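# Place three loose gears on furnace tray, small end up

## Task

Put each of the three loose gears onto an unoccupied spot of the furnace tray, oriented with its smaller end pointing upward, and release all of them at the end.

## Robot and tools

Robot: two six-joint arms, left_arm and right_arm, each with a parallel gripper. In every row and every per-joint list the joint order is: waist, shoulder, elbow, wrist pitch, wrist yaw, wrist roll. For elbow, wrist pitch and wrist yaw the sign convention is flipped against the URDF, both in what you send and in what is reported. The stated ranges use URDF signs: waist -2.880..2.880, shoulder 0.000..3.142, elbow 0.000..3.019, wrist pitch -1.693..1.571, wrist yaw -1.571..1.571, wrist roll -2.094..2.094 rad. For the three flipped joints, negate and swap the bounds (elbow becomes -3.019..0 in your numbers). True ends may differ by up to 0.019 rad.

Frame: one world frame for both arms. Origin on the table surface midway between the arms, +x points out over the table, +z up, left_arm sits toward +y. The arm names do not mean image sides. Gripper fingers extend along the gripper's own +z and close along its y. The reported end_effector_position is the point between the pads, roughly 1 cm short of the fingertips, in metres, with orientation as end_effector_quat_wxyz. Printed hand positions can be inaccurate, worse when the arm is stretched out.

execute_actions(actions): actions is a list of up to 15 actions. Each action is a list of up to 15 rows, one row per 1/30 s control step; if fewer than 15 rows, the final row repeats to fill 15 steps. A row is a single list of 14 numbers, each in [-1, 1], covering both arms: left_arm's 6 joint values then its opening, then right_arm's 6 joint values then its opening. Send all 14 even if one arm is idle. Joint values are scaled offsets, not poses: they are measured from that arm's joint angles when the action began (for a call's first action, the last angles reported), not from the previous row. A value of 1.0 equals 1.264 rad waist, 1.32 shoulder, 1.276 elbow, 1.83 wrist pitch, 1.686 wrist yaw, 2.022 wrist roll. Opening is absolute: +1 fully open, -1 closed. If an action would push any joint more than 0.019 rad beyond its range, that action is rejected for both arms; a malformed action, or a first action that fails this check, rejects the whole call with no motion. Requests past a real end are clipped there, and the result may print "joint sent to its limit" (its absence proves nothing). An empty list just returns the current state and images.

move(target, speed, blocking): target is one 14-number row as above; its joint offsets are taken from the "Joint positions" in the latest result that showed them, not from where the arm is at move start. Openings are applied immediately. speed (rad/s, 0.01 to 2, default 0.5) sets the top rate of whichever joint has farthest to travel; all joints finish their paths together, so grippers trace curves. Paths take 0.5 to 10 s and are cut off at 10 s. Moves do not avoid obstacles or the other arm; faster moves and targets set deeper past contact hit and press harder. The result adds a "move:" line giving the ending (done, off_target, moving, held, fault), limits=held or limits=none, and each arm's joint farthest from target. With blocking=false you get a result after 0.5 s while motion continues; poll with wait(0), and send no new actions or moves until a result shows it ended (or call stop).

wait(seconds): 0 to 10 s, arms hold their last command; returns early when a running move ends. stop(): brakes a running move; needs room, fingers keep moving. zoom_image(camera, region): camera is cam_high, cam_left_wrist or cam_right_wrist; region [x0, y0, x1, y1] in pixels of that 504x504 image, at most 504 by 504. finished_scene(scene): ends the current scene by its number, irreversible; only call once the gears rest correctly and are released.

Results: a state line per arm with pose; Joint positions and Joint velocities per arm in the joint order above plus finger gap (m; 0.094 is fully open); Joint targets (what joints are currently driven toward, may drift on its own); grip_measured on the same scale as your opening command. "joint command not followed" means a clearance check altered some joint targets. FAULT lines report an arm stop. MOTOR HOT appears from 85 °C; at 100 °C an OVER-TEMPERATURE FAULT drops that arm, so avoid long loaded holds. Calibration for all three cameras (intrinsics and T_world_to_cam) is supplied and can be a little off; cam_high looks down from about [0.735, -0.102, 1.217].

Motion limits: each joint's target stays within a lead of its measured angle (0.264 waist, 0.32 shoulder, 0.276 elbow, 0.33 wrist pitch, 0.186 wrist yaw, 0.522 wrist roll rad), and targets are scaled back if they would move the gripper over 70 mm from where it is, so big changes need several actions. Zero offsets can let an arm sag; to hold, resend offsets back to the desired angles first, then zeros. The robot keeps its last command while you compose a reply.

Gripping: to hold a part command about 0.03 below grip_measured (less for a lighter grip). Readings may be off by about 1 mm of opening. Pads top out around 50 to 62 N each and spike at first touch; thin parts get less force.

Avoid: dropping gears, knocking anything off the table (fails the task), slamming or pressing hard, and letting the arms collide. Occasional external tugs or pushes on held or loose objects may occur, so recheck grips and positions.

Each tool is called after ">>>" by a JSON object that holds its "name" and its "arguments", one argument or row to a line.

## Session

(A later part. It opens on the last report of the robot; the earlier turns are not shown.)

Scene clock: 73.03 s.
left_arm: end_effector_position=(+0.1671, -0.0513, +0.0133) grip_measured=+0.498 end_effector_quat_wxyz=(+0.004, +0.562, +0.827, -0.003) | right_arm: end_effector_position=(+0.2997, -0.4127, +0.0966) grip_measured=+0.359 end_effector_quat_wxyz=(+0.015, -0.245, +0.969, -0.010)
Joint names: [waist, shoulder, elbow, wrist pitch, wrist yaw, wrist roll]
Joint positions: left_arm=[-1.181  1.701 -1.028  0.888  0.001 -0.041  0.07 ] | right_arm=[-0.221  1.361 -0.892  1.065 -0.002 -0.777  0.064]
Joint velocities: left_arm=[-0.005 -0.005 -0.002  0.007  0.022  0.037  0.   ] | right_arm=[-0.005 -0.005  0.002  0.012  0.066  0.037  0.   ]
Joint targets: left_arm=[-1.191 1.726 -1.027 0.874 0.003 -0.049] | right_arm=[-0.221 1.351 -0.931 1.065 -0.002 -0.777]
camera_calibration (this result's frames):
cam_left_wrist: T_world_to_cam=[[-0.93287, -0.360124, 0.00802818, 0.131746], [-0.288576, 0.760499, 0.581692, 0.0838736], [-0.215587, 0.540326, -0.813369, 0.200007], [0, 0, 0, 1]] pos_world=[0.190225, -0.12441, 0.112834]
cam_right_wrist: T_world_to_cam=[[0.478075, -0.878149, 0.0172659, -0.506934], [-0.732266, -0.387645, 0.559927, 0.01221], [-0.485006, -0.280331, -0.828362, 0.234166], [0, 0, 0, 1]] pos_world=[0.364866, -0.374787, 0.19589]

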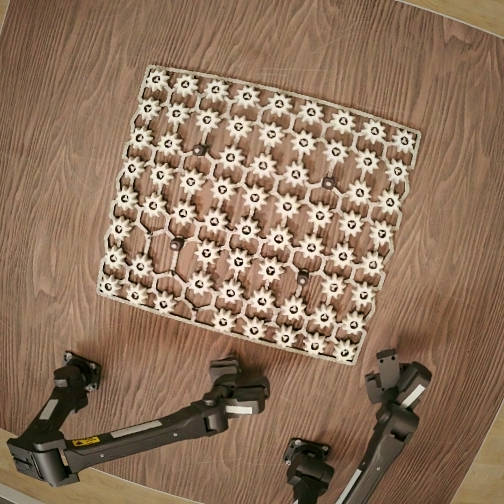

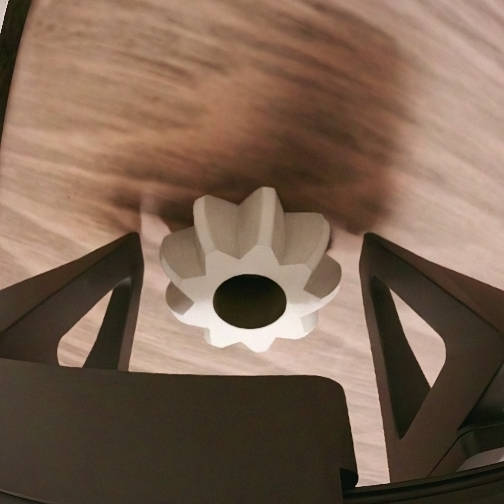

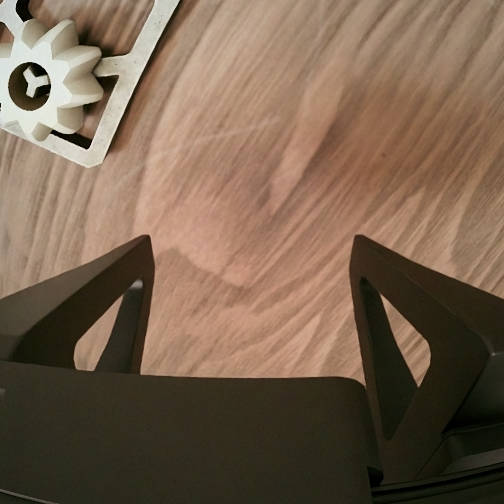

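>>> {"name": "execute_actions", "arguments": {
  "actions": [
    [[-0.004,0.010,0,-0.004,0,0,0.48, 0,-0.008,-0.031,0,0,0,0.36],[-0.004,0.010,0,-0.004,0,0,0.46, 0,-0.008,-0.031,0,0,0,0.36],[-0.004,0.010,0,-0.004,0,0,0.44, 0,-0.008,-0.031,0,0,0,0.36],[-0.004,0.010,0,-0.004,0,0,0.42, 0,-0.008,-0.031,0,0,0,0.36],[-0.004,0.010,0,-0.004,0,0,0.40, 0,-0.008,-0.031,0,0,0,0.36],[-0.004,0.010,0,-0.004,0,0,0.38, 0,-0.008,-0.031,0,0,0,0.36],[-0.004,0.010,0,-0.004,0,0,0.36, 0,-0.008,-0.031,0,0,0,0.36],[-0.004,0.010,0,-0.004,0,0,0.345, 0,-0.008,-0.031,0,0,0,0.36],[-0.004,0.010,0,-0.004,0,0,0.33, 0,-0.008,-0.031,0,0,0,0.36],[-0.004,0.010,0,-0.004,0,0,0.315, 0,-0.008,-0.031,0,0,0,0.36],[-0.004,0.010,0,-0.004,0,0,0.30, 0,-0.008,-0.031,0,0,0,0.36],[-0.004,0.010,0,-0.004,0,0,0.285, 0,-0.008,-0.031,0,0,0,0.36],[-0.004,0.010,0,-0.004,0,0,0.27, 0,-0.008,-0.031,0,0,0,0.36],[-0.004,0.010,0,-0.004,0,0,0.26, 0,-0.008,-0.031,0,0,0,0.36],[-0.004,0.010,0,-0.004,0,0,0.25, 0,-0.008,-0.031,0,0,0,0.36]],
    [[-0.004,0.010,0,-0.004,0,0,0.24, 0,0,0,0,0,0,0.36],[-0.004,0.010,0,-0.004,0,0,0.23, 0,0,0,0,0,0,0.36],[-0.004,0.010,0,-0.004,0,0,0.22, 0,0,0,0,0,0,0.36],[-0.004,0.010,0,-0.004,0,0,0.21, 0,0,0,0,0,0,0.36],[-0.004,0.010,0,-0.004,0,0,0.20, 0,0,0,0,0,0,0.36],[-0.004,0.010,0,-0.004,0,0,0.19, 0,0,0,0,0,0,0.36],[-0.004,0.010,0,-0.004,0,0,0.18, 0,0,0,0,0,0,0.36],[-0.004,0.010,0,-0.004,0,0,0.172, 0,0,0,0,0,0,0.36],[-0.004,0.010,0,-0.004,0,0,0.165, 0,0,0,0,0,0,0.36],[-0.004,0.010,0,-0.004,0,0,0.158, 0,0,0,0,0,0,0.36],[-0.004,0.010,0,-0.004,0,0,0.151, 0,0,0,0,0,0,0.36],[-0.004,0.010,0,-0.004,0,0,0.145, 0,0,0,0,0,0,0.36],[-0.004,0.010,0,-0.004,0,0,0.14, 0,0,0,0,0,0,0.36],[-0.004,0.010,0,-0.004,0,0,0.135, 0,0,0,0,0,0,0.36]]
  ]
}}

>>> {"name": "wait", "arguments": {
  "seconds": 0.3
}}

Scene clock: 74.77 s.
left_arm: end_effector_position=(+0.1672, -0.0513, +0.0133) grip_measured=+0.138 end_effector_quat_wxyz=(+0.005, +0.562, +0.827, -0.003) | right_arm: end_effector_position=(+0.2982, -0.4123, +0.0952) grip_measured=+0.359 end_effector_quat_wxyz=(+0.013, -0.245, +0.970, -0.009)
Joint names: [waist, shoulder, elbow, wrist pitch, wrist yaw, wrist roll]
Joint positions: left_arm=[-1.181  1.701 -1.028  0.887  0.001 -0.041  0.053] | right_arm=[-0.221  1.361 -0.888  1.065 -0.002 -0.777  0.064]
Joint velocities: left_arm=[-0.015 -0.005  0.017  0.002 -0.037 -0.051 -0.   ] | right_arm=[-0.005  0.005  0.022  0.007 -0.007 -0.051 -0.   ]
Joint targets: left_arm=[-1.186 1.714 -1.028 0.880 0.001 -0.041] | right_arm=[-0.221 1.361 -0.892 1.065 -0.002 -0.777]
camera_calibration (this result's frames):
cam_left_wrist: T_world_to_cam=[[-0.932874, -0.360131, 0.00727779, 0.131884], [-0.289074, 0.760559, 0.581366, 0.0840428], [-0.214903, 0.540237, -0.81361, 0.19995], [0, 0, 0, 1]] pos_world=[0.190296, -0.124444, 0.112862]
cam_right_wrist: T_world_to_cam=[[0.478134, -0.878166, 0.01458, -0.505554], [-0.73021, -0.388242, 0.562193, 0.0109282], [-0.488038, -0.27945, -0.826878, 0.233571], [0, 0, 0, 1]] pos_world=[0.363693, -0.374446, 0.194361]

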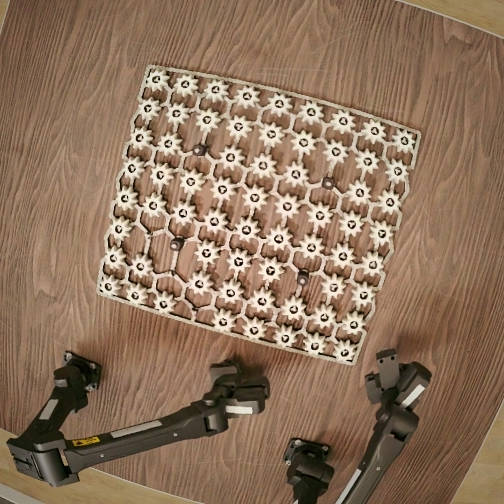

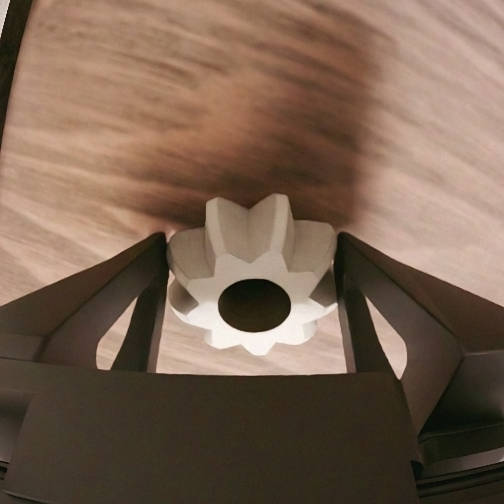

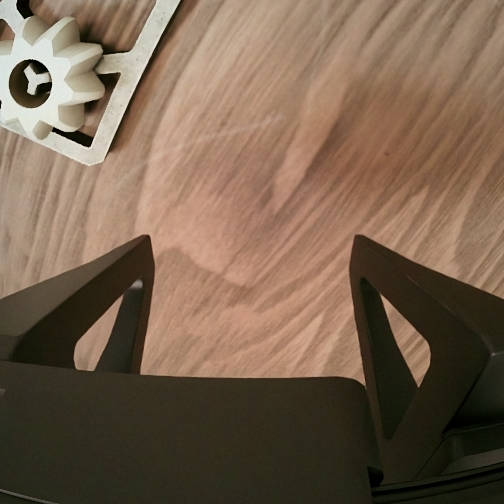

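Scene clock: 75.07 s.
left_arm: end_effector_position=(+0.1672, -0.0513, +0.0133) grip_measured=+0.138 end_effector_quat_wxyz=(+0.005, +0.562, +0.827, -0.003) | right_arm: end_effector_position=(+0.2982, -0.4123, +0.0952) grip_measured=+0.359 end_effector_quat_wxyz=(+0.013, -0.245, +0.970, -0.009)
Joint names: [waist, shoulder, elbow, wrist pitch, wrist yaw, wrist roll]
Joint positions: left_arm=[-1.181  1.701 -1.028  0.887  0.001 -0.041  0.053] | right_arm=[-0.221  1.361 -0.888  1.065 -0.002 -0.777  0.064]
Joint velocities: left_arm=[-0.015 -0.005 -0.012 -0.002  0.037 -0.007 -0.   ] | right_arm=[-0.015 -0.005  0.017  0.017 -0.051 -0.066  0.   ]
Joint targets: left_arm=[-1.186 1.714 -1.028 0.880 0.001 -0.041] | right_arm=[-0.221 1.361 -0.892 1.065 -0.002 -0.777]
wait: 0.30 s; at rest by 0.17 s
camera_calibration (this result's frames):
cam_left_wrist: T_world_to_cam=[[-0.932874, -0.360131, 0.00727779, 0.131884], [-0.289074, 0.760559, 0.581366, 0.0840428], [-0.214903, 0.540237, -0.81361, 0.19995], [0, 0, 0, 1]] pos_world=[0.190296, -0.124444, 0.112862]
cam_right_wrist: T_world_to_cam=[[0.478134, -0.878166, 0.01458, -0.505554], [-0.73021, -0.388242, 0.562193, 0.0109282], [-0.488038, -0.27945, -0.826878, 0.233571], [0, 0, 0, 1]] pos_world=[0.363693, -0.374446, 0.194361]

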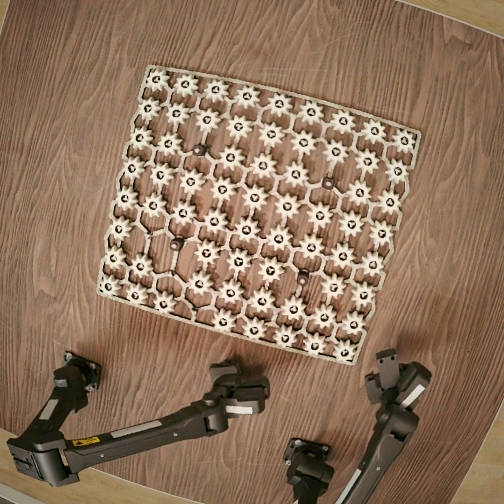

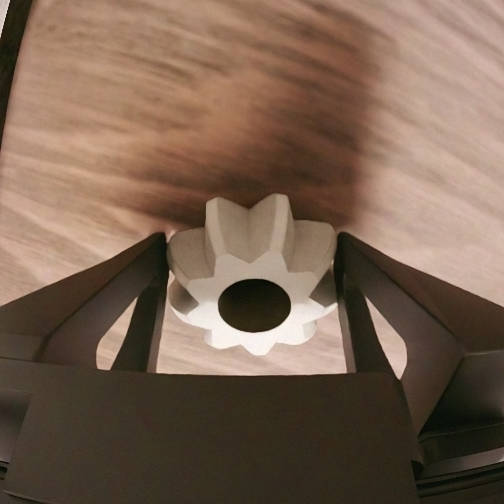

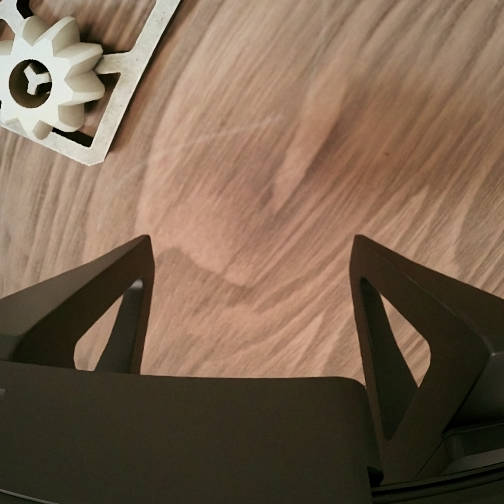

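>>> {"name": "zoom_image", "arguments": {
  "camera": "cam_left_wrist",
  "region": [130, 170, 380, 390]
}}

Region (130, 170, 380, 390) of cam_left_wrist's 504x504 image, scaled by 2.016, with more detail than that image has; it fills the top 444 rows of this view, and the rest is white.

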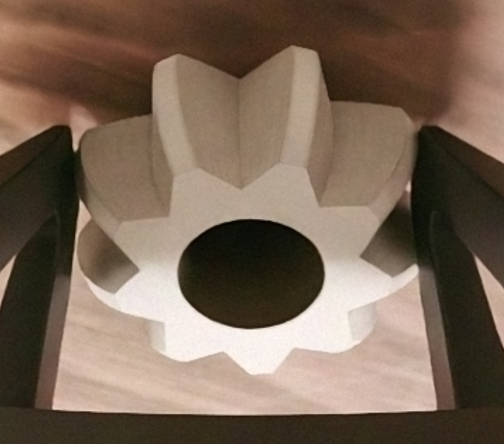

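>>> {"name": "execute_actions", "arguments": {
  "actions": [
    [[-0.004,0.010,0,-0.004,0,0,0.13, 0,-0.003,-0.02,0,0,0,0.36],[-0.004,0.010,0,-0.004,0,0,0.126, 0,-0.003,-0.02,0,0,0,0.36],[-0.004,0.010,0,-0.004,0,0,0.122, 0,-0.003,-0.02,0,0,0,0.36],[-0.004,0.010,0,-0.004,0,0,0.118, 0,-0.003,-0.02,0,0,0,0.36],[-0.004,0.010,0,-0.004,0,0,0.114, 0,-0.003,-0.02,0,0,0,0.36],[-0.004,0.010,0,-0.004,0,0,0.11, 0,-0.003,-0.02,0,0,0,0.36],[-0.004,0.010,0,-0.004,0,0,0.105, 0,-0.003,-0.02,0,0,0,0.36]]
  ]
}}

Scene clock: 76.93 s.
left_arm: end_effector_position=(+0.1672, -0.0513, +0.0133) grip_measured=+0.110 end_effector_quat_wxyz=(+0.005, +0.562, +0.827, -0.003) | right_arm: end_effector_position=(+0.2982, -0.4123, +0.0952) grip_measured=+0.359 end_effector_quat_wxyz=(+0.013, -0.245, +0.970, -0.009)
Joint names: [waist, shoulder, elbow, wrist pitch, wrist yaw, wrist roll]
Joint positions: left_arm=[-1.181  1.701 -1.028  0.887  0.001 -0.041  0.052] | right_arm=[-0.221  1.361 -0.888  1.065 -0.002 -0.777  0.064]
Joint velocities: left_arm=[-0.005  0.005  0.012  0.022  0.051 -0.022 -0.001] | right_arm=[-0.005  0.005 -0.007 -0.012 -0.051  0.037 -0.   ]
Joint targets: left_arm=[-1.186 1.714 -1.028 0.880 0.001 -0.041] | right_arm=[-0.221 1.357 -0.913 1.065 -0.002 -0.777]
camera_calibration (this result's frames):
cam_left_wrist: T_world_to_cam=[[-0.932874, -0.360131, 0.00727779, 0.131884], [-0.289074, 0.760559, 0.581366, 0.0840428], [-0.214903, 0.540237, -0.81361, 0.19995], [0, 0, 0, 1]] pos_world=[0.190296, -0.124444, 0.112862]
cam_right_wrist: T_world_to_cam=[[0.478134, -0.878166, 0.01458, -0.505554], [-0.73021, -0.388242, 0.562193, 0.0109282], [-0.488038, -0.27945, -0.826878, 0.233571], [0, 0, 0, 1]] pos_world=[0.363693, -0.374446, 0.194361]

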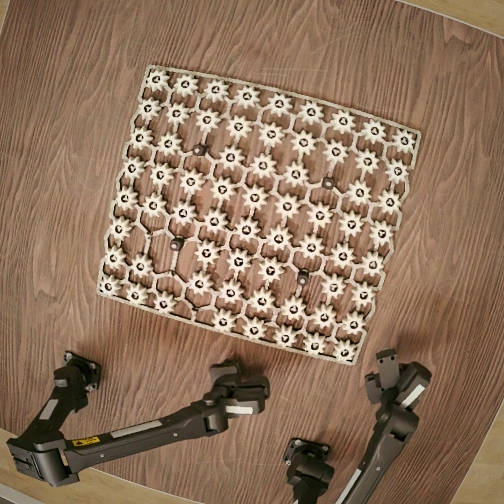

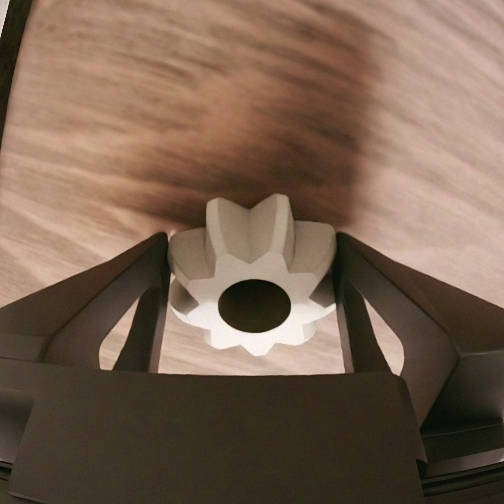

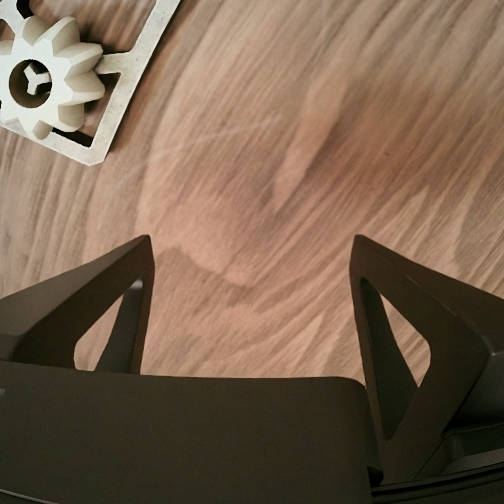

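>>> {"name": "execute_actions", "arguments": {
  "actions": [
    [[-0.004,0.010,0,-0.004,0,0,0.10, 0,0,0,0,0,0,0.36],[-0.004,0.010,0,-0.004,0,0,0.096, 0,0,0,0,0,0,0.36],[-0.004,0.010,0,-0.004,0,0,0.092, 0,0,0,0,0,0,0.36],[-0.004,0.010,0,-0.004,0,0,0.088, 0,0,0,0,0,0,0.36],[-0.004,0.010,0,-0.004,0,0,0.084, 0,0,0,0,0,0,0.36],[-0.004,0.010,0,-0.004,0,0,0.08, 0,0,0,0,0,0,0.36],[-0.004,0.010,0,-0.004,0,0,0.076, 0,0,0,0,0,0,0.36],[-0.004,0.010,0,-0.004,0,0,0.072, 0,0,0,0,0,0,0.36],[-0.004,0.010,0,-0.004,0,0,0.07, 0,0,0,0,0,0,0.36]]
  ]
}}

Scene clock: 77.97 s.
left_arm: end_effector_position=(+0.1672, -0.0513, +0.0133) grip_measured=+0.081 end_effector_quat_wxyz=(+0.005, +0.562, +0.827, -0.003) | right_arm: end_effector_position=(+0.2968, -0.4119, +0.0940) grip_measured=+0.359 end_effector_quat_wxyz=(+0.012, -0.245, +0.970, -0.008)
Joint names: [waist, shoulder, elbow, wrist pitch, wrist yaw, wrist roll]
Joint positions: left_arm=[-1.181  1.701 -1.028  0.887  0.001 -0.041  0.051] | right_arm=[-0.221  1.361 -0.884  1.065 -0.002 -0.777  0.064]
Joint velocities: left_arm=[-0.005 -0.015 -0.007  0.012  0.007 -0.007 -0.001] | right_arm=[ 0.005 -0.015 -0.002  0.002  0.037 -0.051  0.001]
Joint targets: left_arm=[-1.186 1.714 -1.028 0.880 0.001 -0.041] | right_arm=[-0.221 1.361 -0.888 1.065 -0.002 -0.777]
camera_calibration (this result's frames):
cam_left_wrist: T_world_to_cam=[[-0.932874, -0.360131, 0.00727779, 0.131884], [-0.289074, 0.760559, 0.581366, 0.0840428], [-0.214903, 0.540237, -0.81361, 0.19995], [0, 0, 0, 1]] pos_world=[0.190296, -0.124444, 0.112862]
cam_right_wrist: T_world_to_cam=[[0.478178, -0.878179, 0.0121625, -0.504311], [-0.728353, -0.388782, 0.564225, 0.00977774], [-0.490762, -0.278659, -0.825531, 0.233029], [0, 0, 0, 1]] pos_world=[0.362634, -0.374138, 0.192989]

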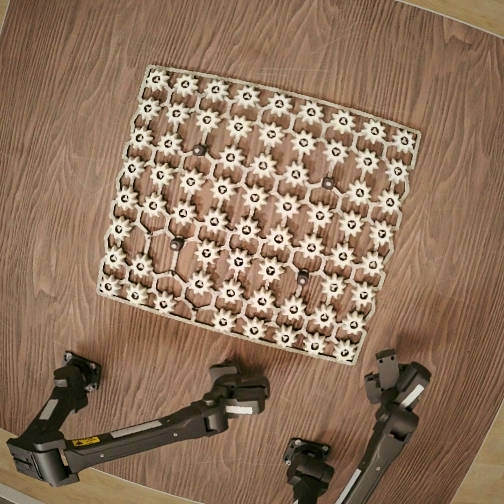

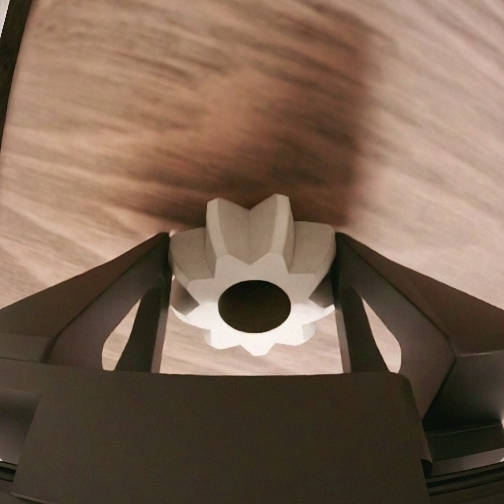

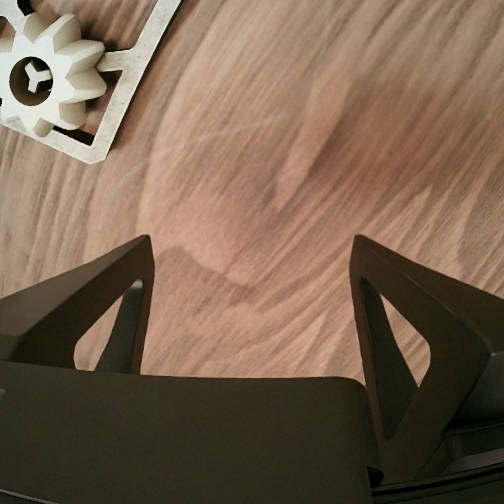

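>>> {"name": "zoom_image", "arguments": {
  "camera": "cam_left_wrist",
  "region": [130, 170, 380, 390]
}}

Region (130, 170, 380, 390) of cam_left_wrist's 504x504 image, scaled by 2.016, with more detail than that image has; it fills the top 444 rows of this view, and the rest is white.

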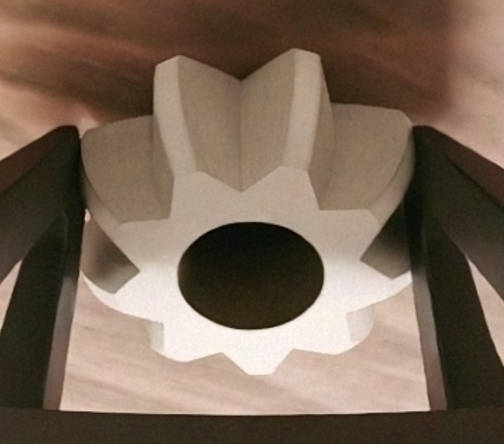

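>>> {"name": "execute_actions", "arguments": {
  "actions": []
}}

Scene clock: 78.77 s.
left_arm: end_effector_position=(+0.1672, -0.0513, +0.0133) grip_measured=+0.081 end_effector_quat_wxyz=(+0.005, +0.562, +0.827, -0.003) | right_arm: end_effector_position=(+0.2968, -0.4119, +0.0940) grip_measured=+0.359 end_effector_quat_wxyz=(+0.012, -0.245, +0.970, -0.008)
Joint names: [waist, shoulder, elbow, wrist pitch, wrist yaw, wrist roll]
Joint positions: left_arm=[-1.181  1.701 -1.028  0.887  0.001 -0.041  0.051] | right_arm=[-0.221  1.361 -0.884  1.065 -0.002 -0.777  0.064]
Joint velocities: left_arm=[-0.005 -0.005  0.002  0.017  0.066 -0.066  0.001] | right_arm=[ 0.005 -0.005  0.007 -0.002  0.022  0.007  0.   ]
Joint targets: left_arm=[-1.186 1.714 -1.028 0.880 0.001 -0.041] | right_arm=[-0.221 1.361 -0.888 1.065 -0.002 -0.777]
camera_calibration (this result's frames):
cam_left_wrist: T_world_to_cam=[[-0.932874, -0.360131, 0.00727779, 0.131884], [-0.289074, 0.760559, 0.581366, 0.0840428], [-0.214903, 0.540237, -0.81361, 0.19995], [0, 0, 0, 1]] pos_world=[0.190296, -0.124444, 0.112862]
cam_right_wrist: T_world_to_cam=[[0.478178, -0.878179, 0.0121625, -0.504311], [-0.728353, -0.388782, 0.564225, 0.00977774], [-0.490762, -0.278659, -0.825531, 0.233029], [0, 0, 0, 1]] pos_world=[0.362634, -0.374138, 0.192989]

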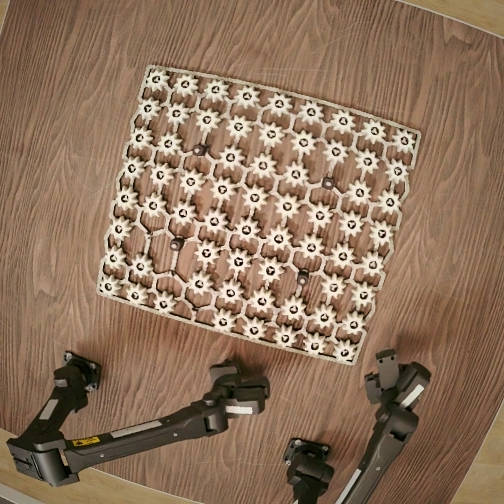

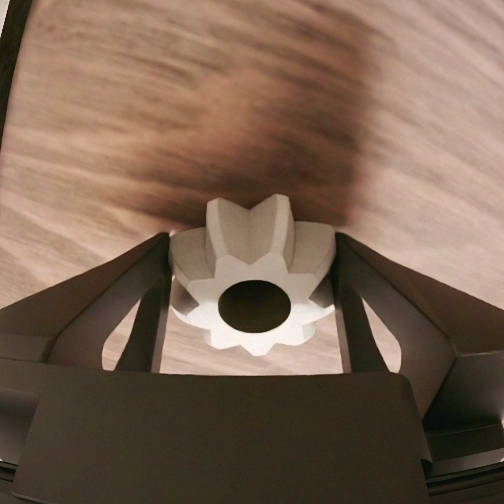

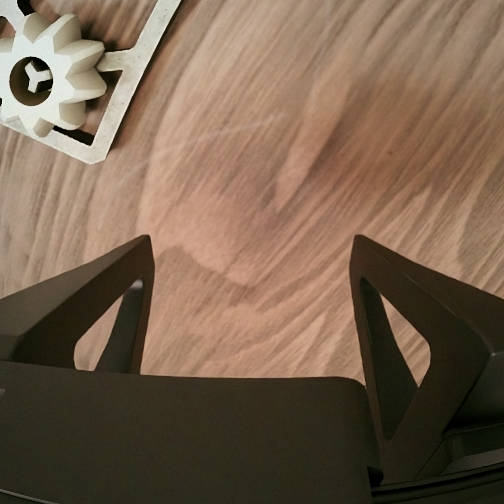

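>>> {"name": "execute_actions", "arguments": {
  "actions": [
    [[-0.004,0.010,0,-0.004,0,0,0.066, 0,-0.003,-0.02,0,0,0,0.36],[-0.004,0.010,0,-0.004,0,0,0.063, 0,-0.003,-0.02,0,0,0,0.36],[-0.004,0.010,0,-0.004,0,0,0.06, 0,-0.003,-0.02,0,0,0,0.36],[-0.004,0.010,0,-0.004,0,0,0.057, 0,-0.003,-0.02,0,0,0,0.36],[-0.004,0.010,0,-0.004,0,0,0.054, 0,-0.003,-0.02,0,0,0,0.36],[-0.004,0.010,0,-0.004,0,0,0.05, 0,-0.003,-0.02,0,0,0,0.36]]
  ]
}}

>>> {"name": "wait", "arguments": {
  "seconds": 0.3
}}

Scene clock: 79.87 s.
left_arm: end_effector_position=(+0.1672, -0.0513, +0.0133) grip_measured=+0.067 end_effector_quat_wxyz=(+0.005, +0.562, +0.827, -0.003) | right_arm: end_effector_position=(+0.2968, -0.4119, +0.0940) grip_measured=+0.359 end_effector_quat_wxyz=(+0.012, -0.245, +0.970, -0.008)
Joint names: [waist, shoulder, elbow, wrist pitch, wrist yaw, wrist roll]
Joint positions: left_arm=[-1.181  1.701 -1.028  0.887  0.001 -0.041  0.05 ] | right_arm=[-0.221  1.361 -0.884  1.065 -0.002 -0.777  0.064]
Joint velocities: left_arm=[-0.005 -0.015 -0.007  0.007 -0.051  0.037  0.   ] | right_arm=[-0.024  0.005  0.017  0.002  0.007 -0.022 -0.001]
Joint targets: left_arm=[-1.186 1.714 -1.028 0.880 0.001 -0.041] | right_arm=[-0.221 1.357 -0.910 1.065 -0.002 -0.777]
camera_calibration (this result's frames):
cam_left_wrist: T_world_to_cam=[[-0.932874, -0.360131, 0.00727779, 0.131884], [-0.289074, 0.760559, 0.581366, 0.0840428], [-0.214903, 0.540237, -0.81361, 0.19995], [0, 0, 0, 1]] pos_world=[0.190296, -0.124444, 0.112862]
cam_right_wrist: T_world_to_cam=[[0.478178, -0.878179, 0.0121625, -0.504311], [-0.728353, -0.388782, 0.564225, 0.00977774], [-0.490762, -0.278659, -0.825531, 0.233029], [0, 0, 0, 1]] pos_world=[0.362634, -0.374138, 0.192989]

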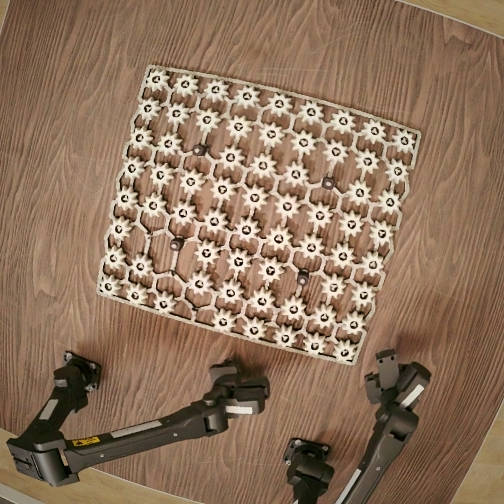

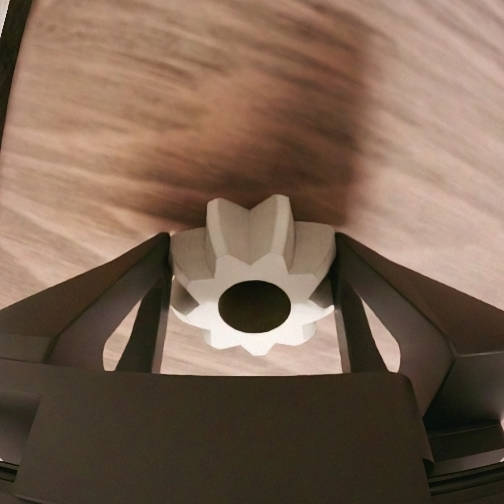

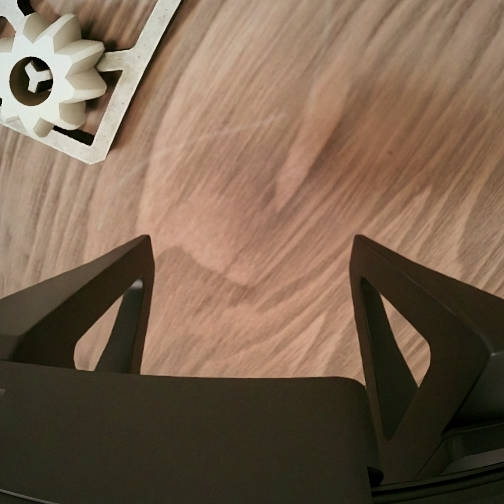

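Scene clock: 80.17 s.
left_arm: end_effector_position=(+0.1672, -0.0513, +0.0133) grip_measured=+0.067 end_effector_quat_wxyz=(+0.005, +0.562, +0.827, -0.003) | right_arm: end_effector_position=(+0.2968, -0.4119, +0.0940) grip_measured=+0.359 end_effector_quat_wxyz=(+0.012, -0.245, +0.970, -0.008)
Joint names: [waist, shoulder, elbow, wrist pitch, wrist yaw, wrist roll]
Joint positions: left_arm=[-1.181  1.701 -1.028  0.887  0.001 -0.041  0.05 ] | right_arm=[-0.221  1.361 -0.884  1.065 -0.002 -0.777  0.064]
Joint velocities: left_arm=[ 0.005  0.005  0.002  0.007  0.022 -0.066 -0.001] | right_arm=[-0.005  0.015  0.012 -0.007 -0.022  0.051  0.001]
Joint targets: left_arm=[-1.186 1.714 -1.028 0.880 0.001 -0.041] | right_arm=[-0.221 1.357 -0.910 1.065 -0.002 -0.777]
wait: 0.30 s; at rest by 0.17 s
camera_calibration (this result's frames):
cam_left_wrist: T_world_to_cam=[[-0.932874, -0.360131, 0.00727779, 0.131884], [-0.289074, 0.760559, 0.581366, 0.0840428], [-0.214903, 0.540237, -0.81361, 0.19995], [0, 0, 0, 1]] pos_world=[0.190296, -0.124444, 0.112862]
cam_right_wrist: T_world_to_cam=[[0.478178, -0.878179, 0.0121625, -0.504311], [-0.728353, -0.388782, 0.564225, 0.00977774], [-0.490762, -0.278659, -0.825531, 0.233029], [0, 0, 0, 1]] pos_world=[0.362634, -0.374138, 0.192989]

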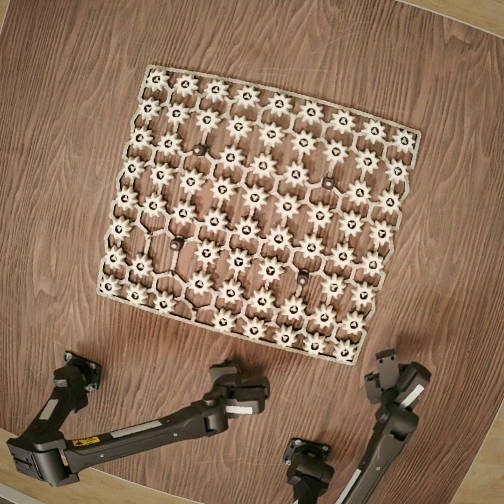

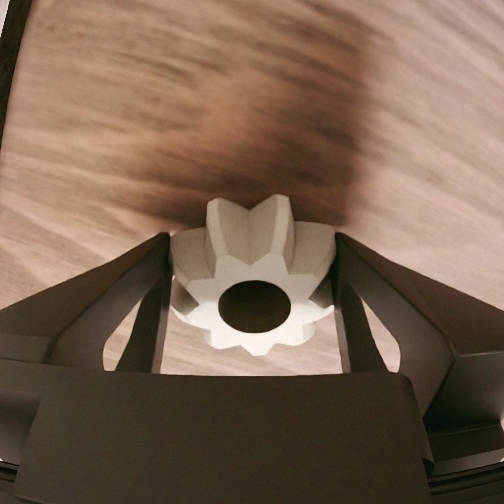

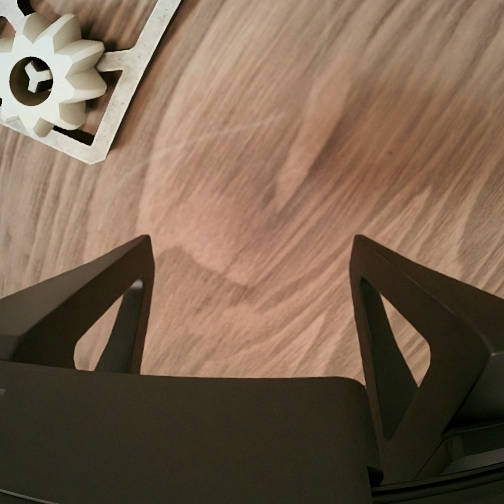

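>>> {"name": "zoom_image", "arguments": {
  "camera": "cam_left_wrist",
  "region": [150, 190, 360, 370]
}}

Region (150, 190, 360, 370) of cam_left_wrist's 504x504 image, scaled by 2.400, with more detail than that image has; it fills the top 432 rows of this view, and the rest is white.

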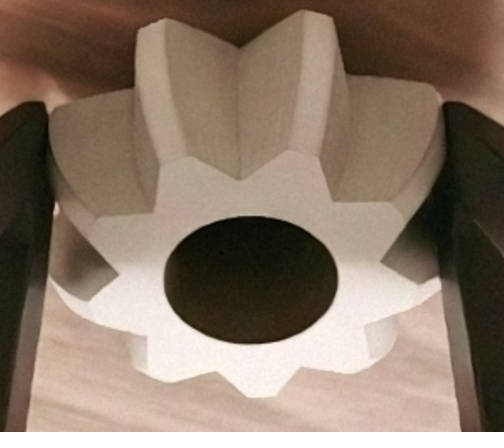

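>>> {"name": "execute_actions", "arguments": {
  "actions": [
    [[-0.004,0.010,0,-0.004,0,0,0.047, 0,0,0,0,0,0,0.36],[-0.004,0.010,0,-0.004,0,0,0.044, 0,0,0,0,0,0,0.36],[-0.004,0.010,0,-0.004,0,0,0.041, 0,0,0,0,0,0,0.36],[-0.004,0.010,0,-0.004,0,0,0.038, 0,0,0,0,0,0,0.36],[-0.004,0.010,0,-0.004,0,0,0.035, 0,0,0,0,0,0,0.36],[-0.004,0.010,0,-0.004,0,0,0.032, 0,0,0,0,0,0,0.36],[-0.004,0.010,0,-0.004,0,0,0.029, 0,0,0,0,0,0,0.36],[-0.004,0.010,0,-0.004,0,0,0.026, 0,0,0,0,0,0,0.36],[-0.004,0.010,0,-0.004,0,0,0.023, 0,0,0,0,0,0,0.36],[-0.004,0.010,0,-0.004,0,0,0.02, 0,0,0,0,0,0,0.36]]
  ]
}}

>>> {"name": "wait", "arguments": {
  "seconds": 0.3
}}

Scene clock: 81.90 s.
left_arm: end_effector_position=(+0.1672, -0.0513, +0.0133) grip_measured=+0.065 end_effector_quat_wxyz=(+0.005, +0.562, +0.827, -0.003) | right_arm: end_effector_position=(+0.2953, -0.4114, +0.0927) grip_measured=+0.359 end_effector_quat_wxyz=(+0.010, -0.245, +0.970, -0.007)
Joint names: [waist, shoulder, elbow, wrist pitch, wrist yaw, wrist roll]
Joint positions: left_arm=[-1.181  1.701 -1.028  0.887  0.001 -0.041  0.05 ] | right_arm=[-0.221  1.361 -0.881  1.065 -0.002 -0.777  0.064]
Joint velocities: left_arm=[-0.005 -0.015 -0.007  0.002  0.007 -0.022 -0.   ] | right_arm=[ 0.005  0.005  0.007 -0.007 -0.022  0.051  0.   ]
Joint targets: left_arm=[-1.186 1.714 -1.028 0.880 0.001 -0.041] | right_arm=[-0.221 1.361 -0.884 1.065 -0.002 -0.777]
camera_calibration (this result's frames):
cam_left_wrist: T_world_to_cam=[[-0.932874, -0.360131, 0.00727779, 0.131884], [-0.289074, 0.760559, 0.581366, 0.0840428], [-0.214903, 0.540237, -0.81361, 0.19995], [0, 0, 0, 1]] pos_world=[0.190296, -0.124444, 0.112862]
cam_right_wrist: T_world_to_cam=[[0.478217, -0.87819, 0.0094763, -0.502929], [-0.726282, -0.389383, 0.566476, 0.00850304], [-0.493784, -0.277781, -0.824024, 0.232421], [0, 0, 0, 1]] pos_world=[0.361451, -0.373795, 0.19147]

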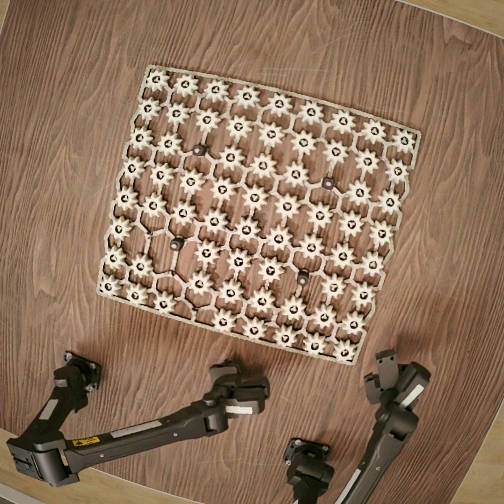

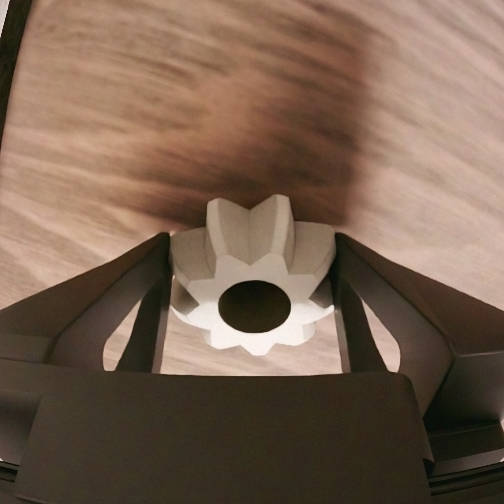

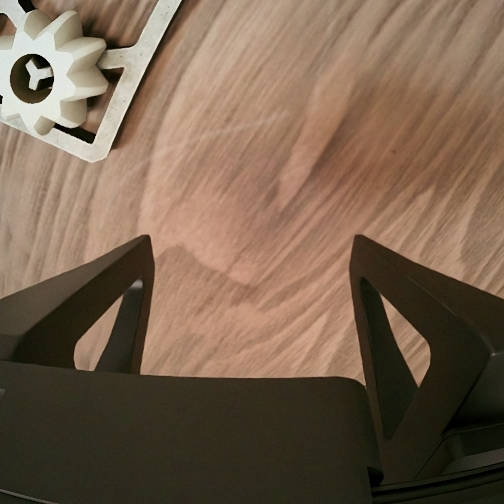

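Scene clock: 82.20 s.
left_arm: end_effector_position=(+0.1672, -0.0513, +0.0133) grip_measured=+0.065 end_effector_quat_wxyz=(+0.005, +0.562, +0.827, -0.003) | right_arm: end_effector_position=(+0.2953, -0.4114, +0.0927) grip_measured=+0.359 end_effector_quat_wxyz=(+0.010, -0.245, +0.970, -0.007)
Joint names: [waist, shoulder, elbow, wrist pitch, wrist yaw, wrist roll]
Joint positions: left_arm=[-1.181  1.701 -1.028  0.887  0.001 -0.041  0.05 ] | right_arm=[-0.221  1.361 -0.881  1.065 -0.002 -0.777  0.064]
Joint velocities: left_arm=[-0.015 -0.005  0.007  0.007 -0.022  0.037 -0.   ] | right_arm=[-0.015 -0.015  0.002  0.002 -0.007  0.007 -0.001]
Joint targets: left_arm=[-1.186 1.714 -1.028 0.880 0.001 -0.041] | right_arm=[-0.221 1.361 -0.884 1.065 -0.002 -0.777]
wait: 0.30 s; at rest by 0.17 s
camera_calibration (this result's frames):
cam_left_wrist: T_world_to_cam=[[-0.932874, -0.360131, 0.00727779, 0.131884], [-0.289074, 0.760559, 0.581366, 0.0840428], [-0.214903, 0.540237, -0.81361, 0.19995], [0, 0, 0, 1]] pos_world=[0.190296, -0.124444, 0.112862]
cam_right_wrist: T_world_to_cam=[[0.478217, -0.87819, 0.0094763, -0.502929], [-0.726282, -0.389383, 0.566476, 0.00850304], [-0.493784, -0.277781, -0.824024, 0.232421], [0, 0, 0, 1]] pos_world=[0.361451, -0.373795, 0.19147]

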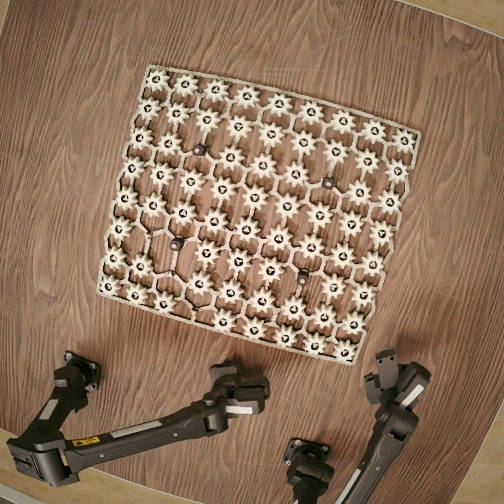

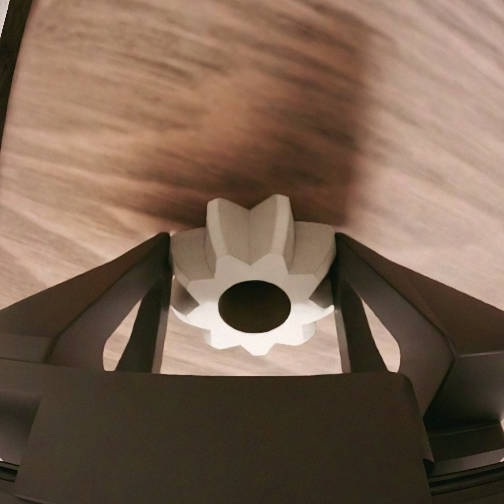

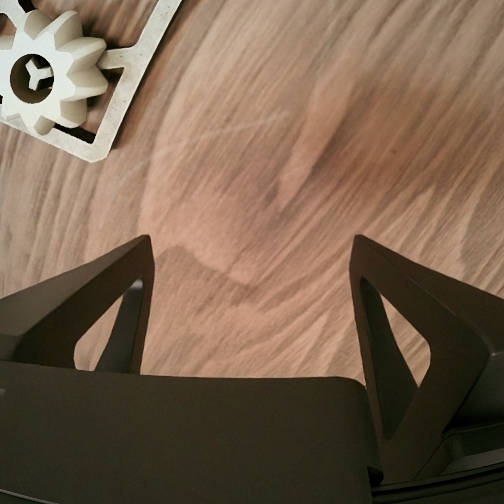

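>>> {"name": "move", "arguments": {
  "target": [0,-0.113,-0.143,0.148,0,0,0.03, 0,-0.008,-0.035,0,0,0,0.36],
  "speed": 0.3
}}

Scene clock: 84.47 s.
left_arm: end_effector_position=(+0.1674, -0.0518, +0.1028) grip_measured=+0.063 end_effector_quat_wxyz=(-0.003, +0.562, +0.827, +0.003) | right_arm: end_effector_position=(+0.2953, -0.4114, +0.0927) grip_measured=+0.359 end_effector_quat_wxyz=(+0.010, -0.245, +0.970, -0.007)
Joint names: [waist, shoulder, elbow, wrist pitch, wrist yaw, wrist roll]
Joint positions: left_arm=[-1.181  1.585 -1.154  1.147  0.001 -0.041  0.05 ] | right_arm=[-0.221  1.361 -0.881  1.065 -0.002 -0.777  0.064]
Joint velocities: left_arm=[-0.005 -0.005  0.017  0.017 -0.007  0.022 -0.   ] | right_arm=[-0.005 -0.005  0.002 -0.002  0.037  0.037  0.001]
Joint targets: left_arm=[-1.181 1.552 -1.211 1.158 0.001 -0.041] | right_arm=[-0.221 1.351 -0.925 1.065 -0.002 -0.777]
move: off_target (left_arm, right_arm); limits=none; left_arm: farthest joint: the elbow, 0.057 radians from its target (0.182 radians at the start); right_arm: farthest joint: the elbow, 0.045 radians from its target (0.045 radians at the start)
camera_calibration (this result's frames):
cam_left_wrist: T_world_to_cam=[[-0.932832, -0.360249, 0.00670734, 0.131261], [-0.285588, 0.750598, 0.595854, 0.0298537], [-0.21969, 0.553916, -0.803065, 0.27355], [0, 0, 0, 1]] pos_world=[0.191066, -0.126645, 0.201009]
cam_right_wrist: T_world_to_cam=[[0.478217, -0.87819, 0.0094763, -0.502929], [-0.726282, -0.389383, 0.566476, 0.00850304], [-0.493784, -0.277781, -0.824024, 0.232421], [0, 0, 0, 1]] pos_world=[0.361451, -0.373795, 0.19147]

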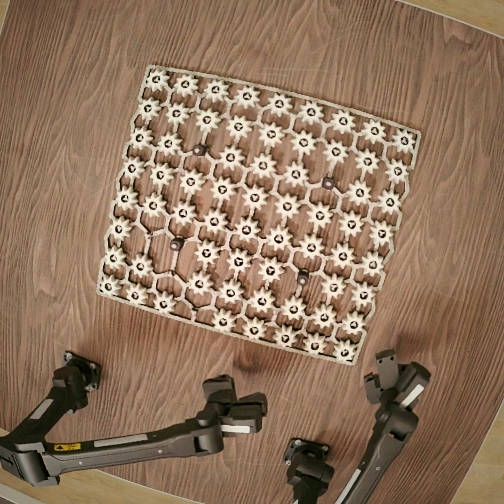

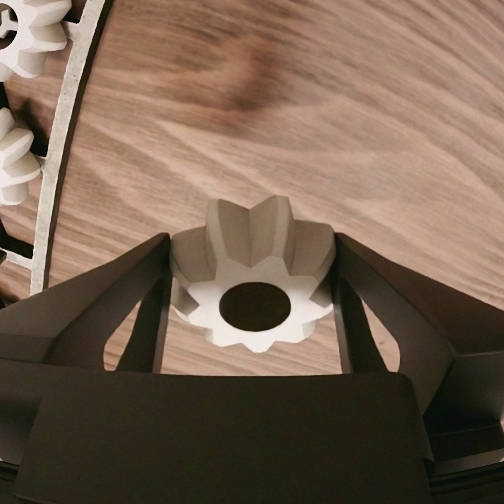

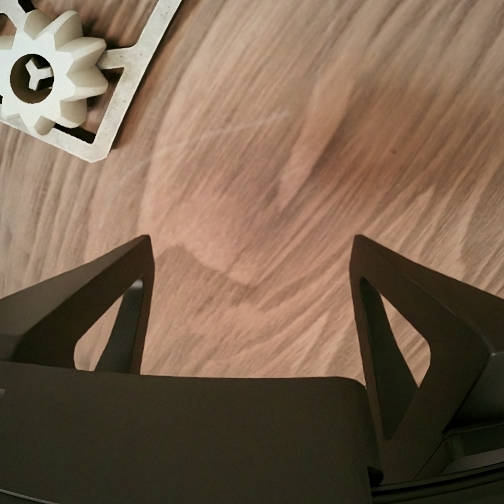

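>>> {"name": "move", "arguments": {
  "target": [0.719,0.058,-0.101,-0.002,0,0.246,0.03, 0,-0.008,-0.035,0,0,0,0.36],
  "speed": 0.6
}}

Scene clock: 87.13 s.
left_arm: end_effector_position=(+0.4641, +0.2203, +0.0968) grip_measured=+0.063 end_effector_quat_wxyz=(-0.004, +0.369, +0.929, +0.001) | right_arm: end_effector_position=(+0.2953, -0.4114, +0.0927) grip_measured=+0.359 end_effector_quat_wxyz=(+0.010, -0.245, +0.970, -0.007)
Joint names: [waist, shoulder, elbow, wrist pitch, wrist yaw, wrist roll]
Joint positions: left_arm=[-0.261  1.651 -1.219  1.147  0.002  0.442  0.05 ] | right_arm=[-0.221  1.361 -0.881  1.065 -0.002 -0.777  0.064]
Joint velocities: left_arm=[-0.015 -0.005  0.002  0.017 -0.007 -0.022 -0.001] | right_arm=[-0.015 -0.005 -0.007 -0.012  0.022  0.022 -0.001]
Joint targets: left_arm=[-0.272 1.661 -1.283 1.143 0.001 0.457] | right_arm=[-0.221 1.351 -0.925 1.065 -0.002 -0.777]
move: off_target (left_arm, right_arm); limits=none; left_arm: farthest joint: the elbow, 0.064 radians from its target (0.129 radians at the start); right_arm: farthest joint: the elbow, 0.045 radians from its target (0.045 radians at the start)
camera_calibration (this result's frames):
cam_left_wrist: T_world_to_cam=[[-0.692551, -0.721304, 0.00967436, 0.473786], [-0.574686, 0.559784, 0.596974, 0.0900008], [-0.436016, 0.407875, -0.802202, 0.315598], [0, 0, 0, 1]] pos_world=[0.517448, 0.162638, 0.194861]
cam_right_wrist: T_world_to_cam=[[0.478217, -0.87819, 0.0094763, -0.502929], [-0.726282, -0.389383, 0.566476, 0.00850304], [-0.493784, -0.277781, -0.824024, 0.232421], [0, 0, 0, 1]] pos_world=[0.361451, -0.373795, 0.19147]

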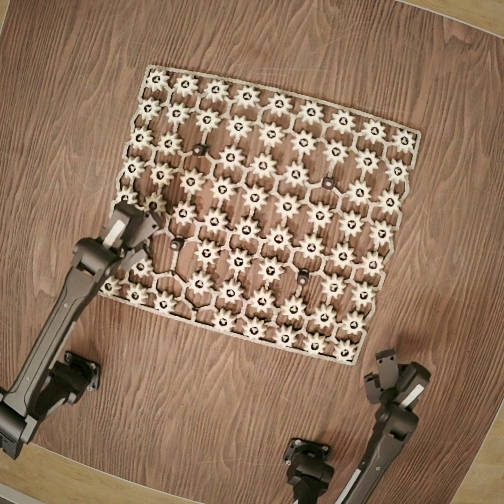

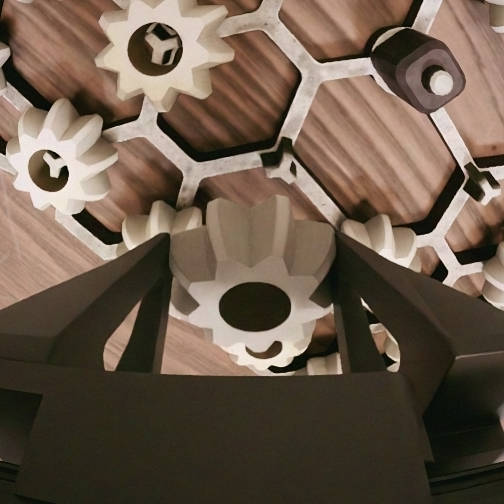

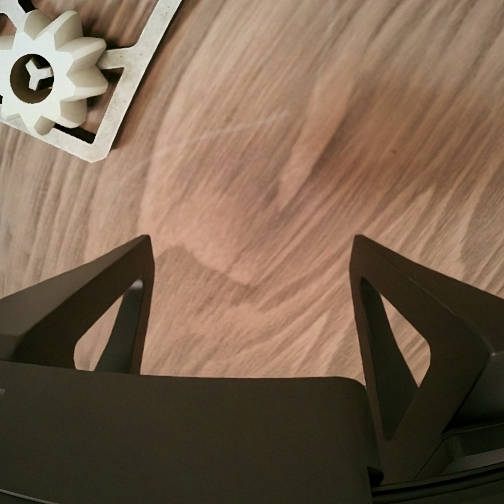

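>>> {"name": "zoom_image", "arguments": {
  "camera": "cam_left_wrist",
  "region": [204, 0, 504, 260]
}}

>>> {"name": "zoom_image", "arguments": {
  "camera": "cam_high",
  "region": [90, 170, 290, 320]
}}

Region (204, 0, 504, 260) of cam_left_wrist's 504x504 image, scaled by 1.680, with more detail than that image has; it fills the top 437 rows of this view, and the rest is white.

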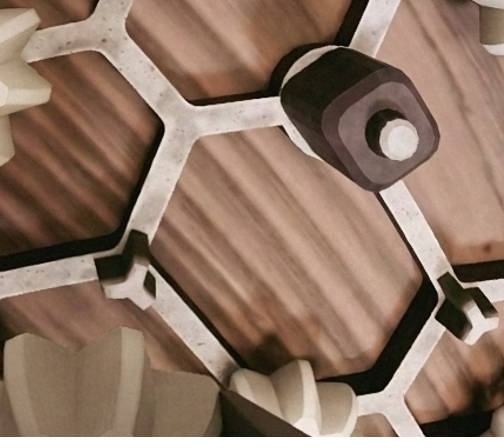

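Region (90, 170, 290, 320) of cam_high's 504x504 image, scaled by 2.520, with more detail than that image has; it fills the top 378 rows of this view, and the rest is white.

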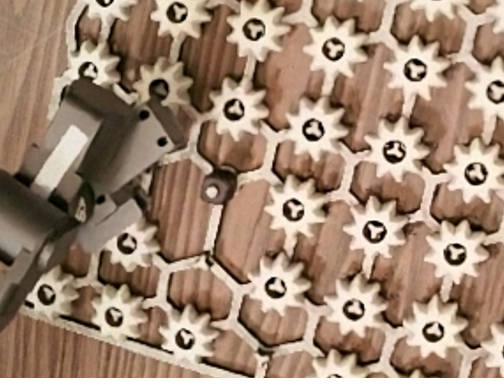

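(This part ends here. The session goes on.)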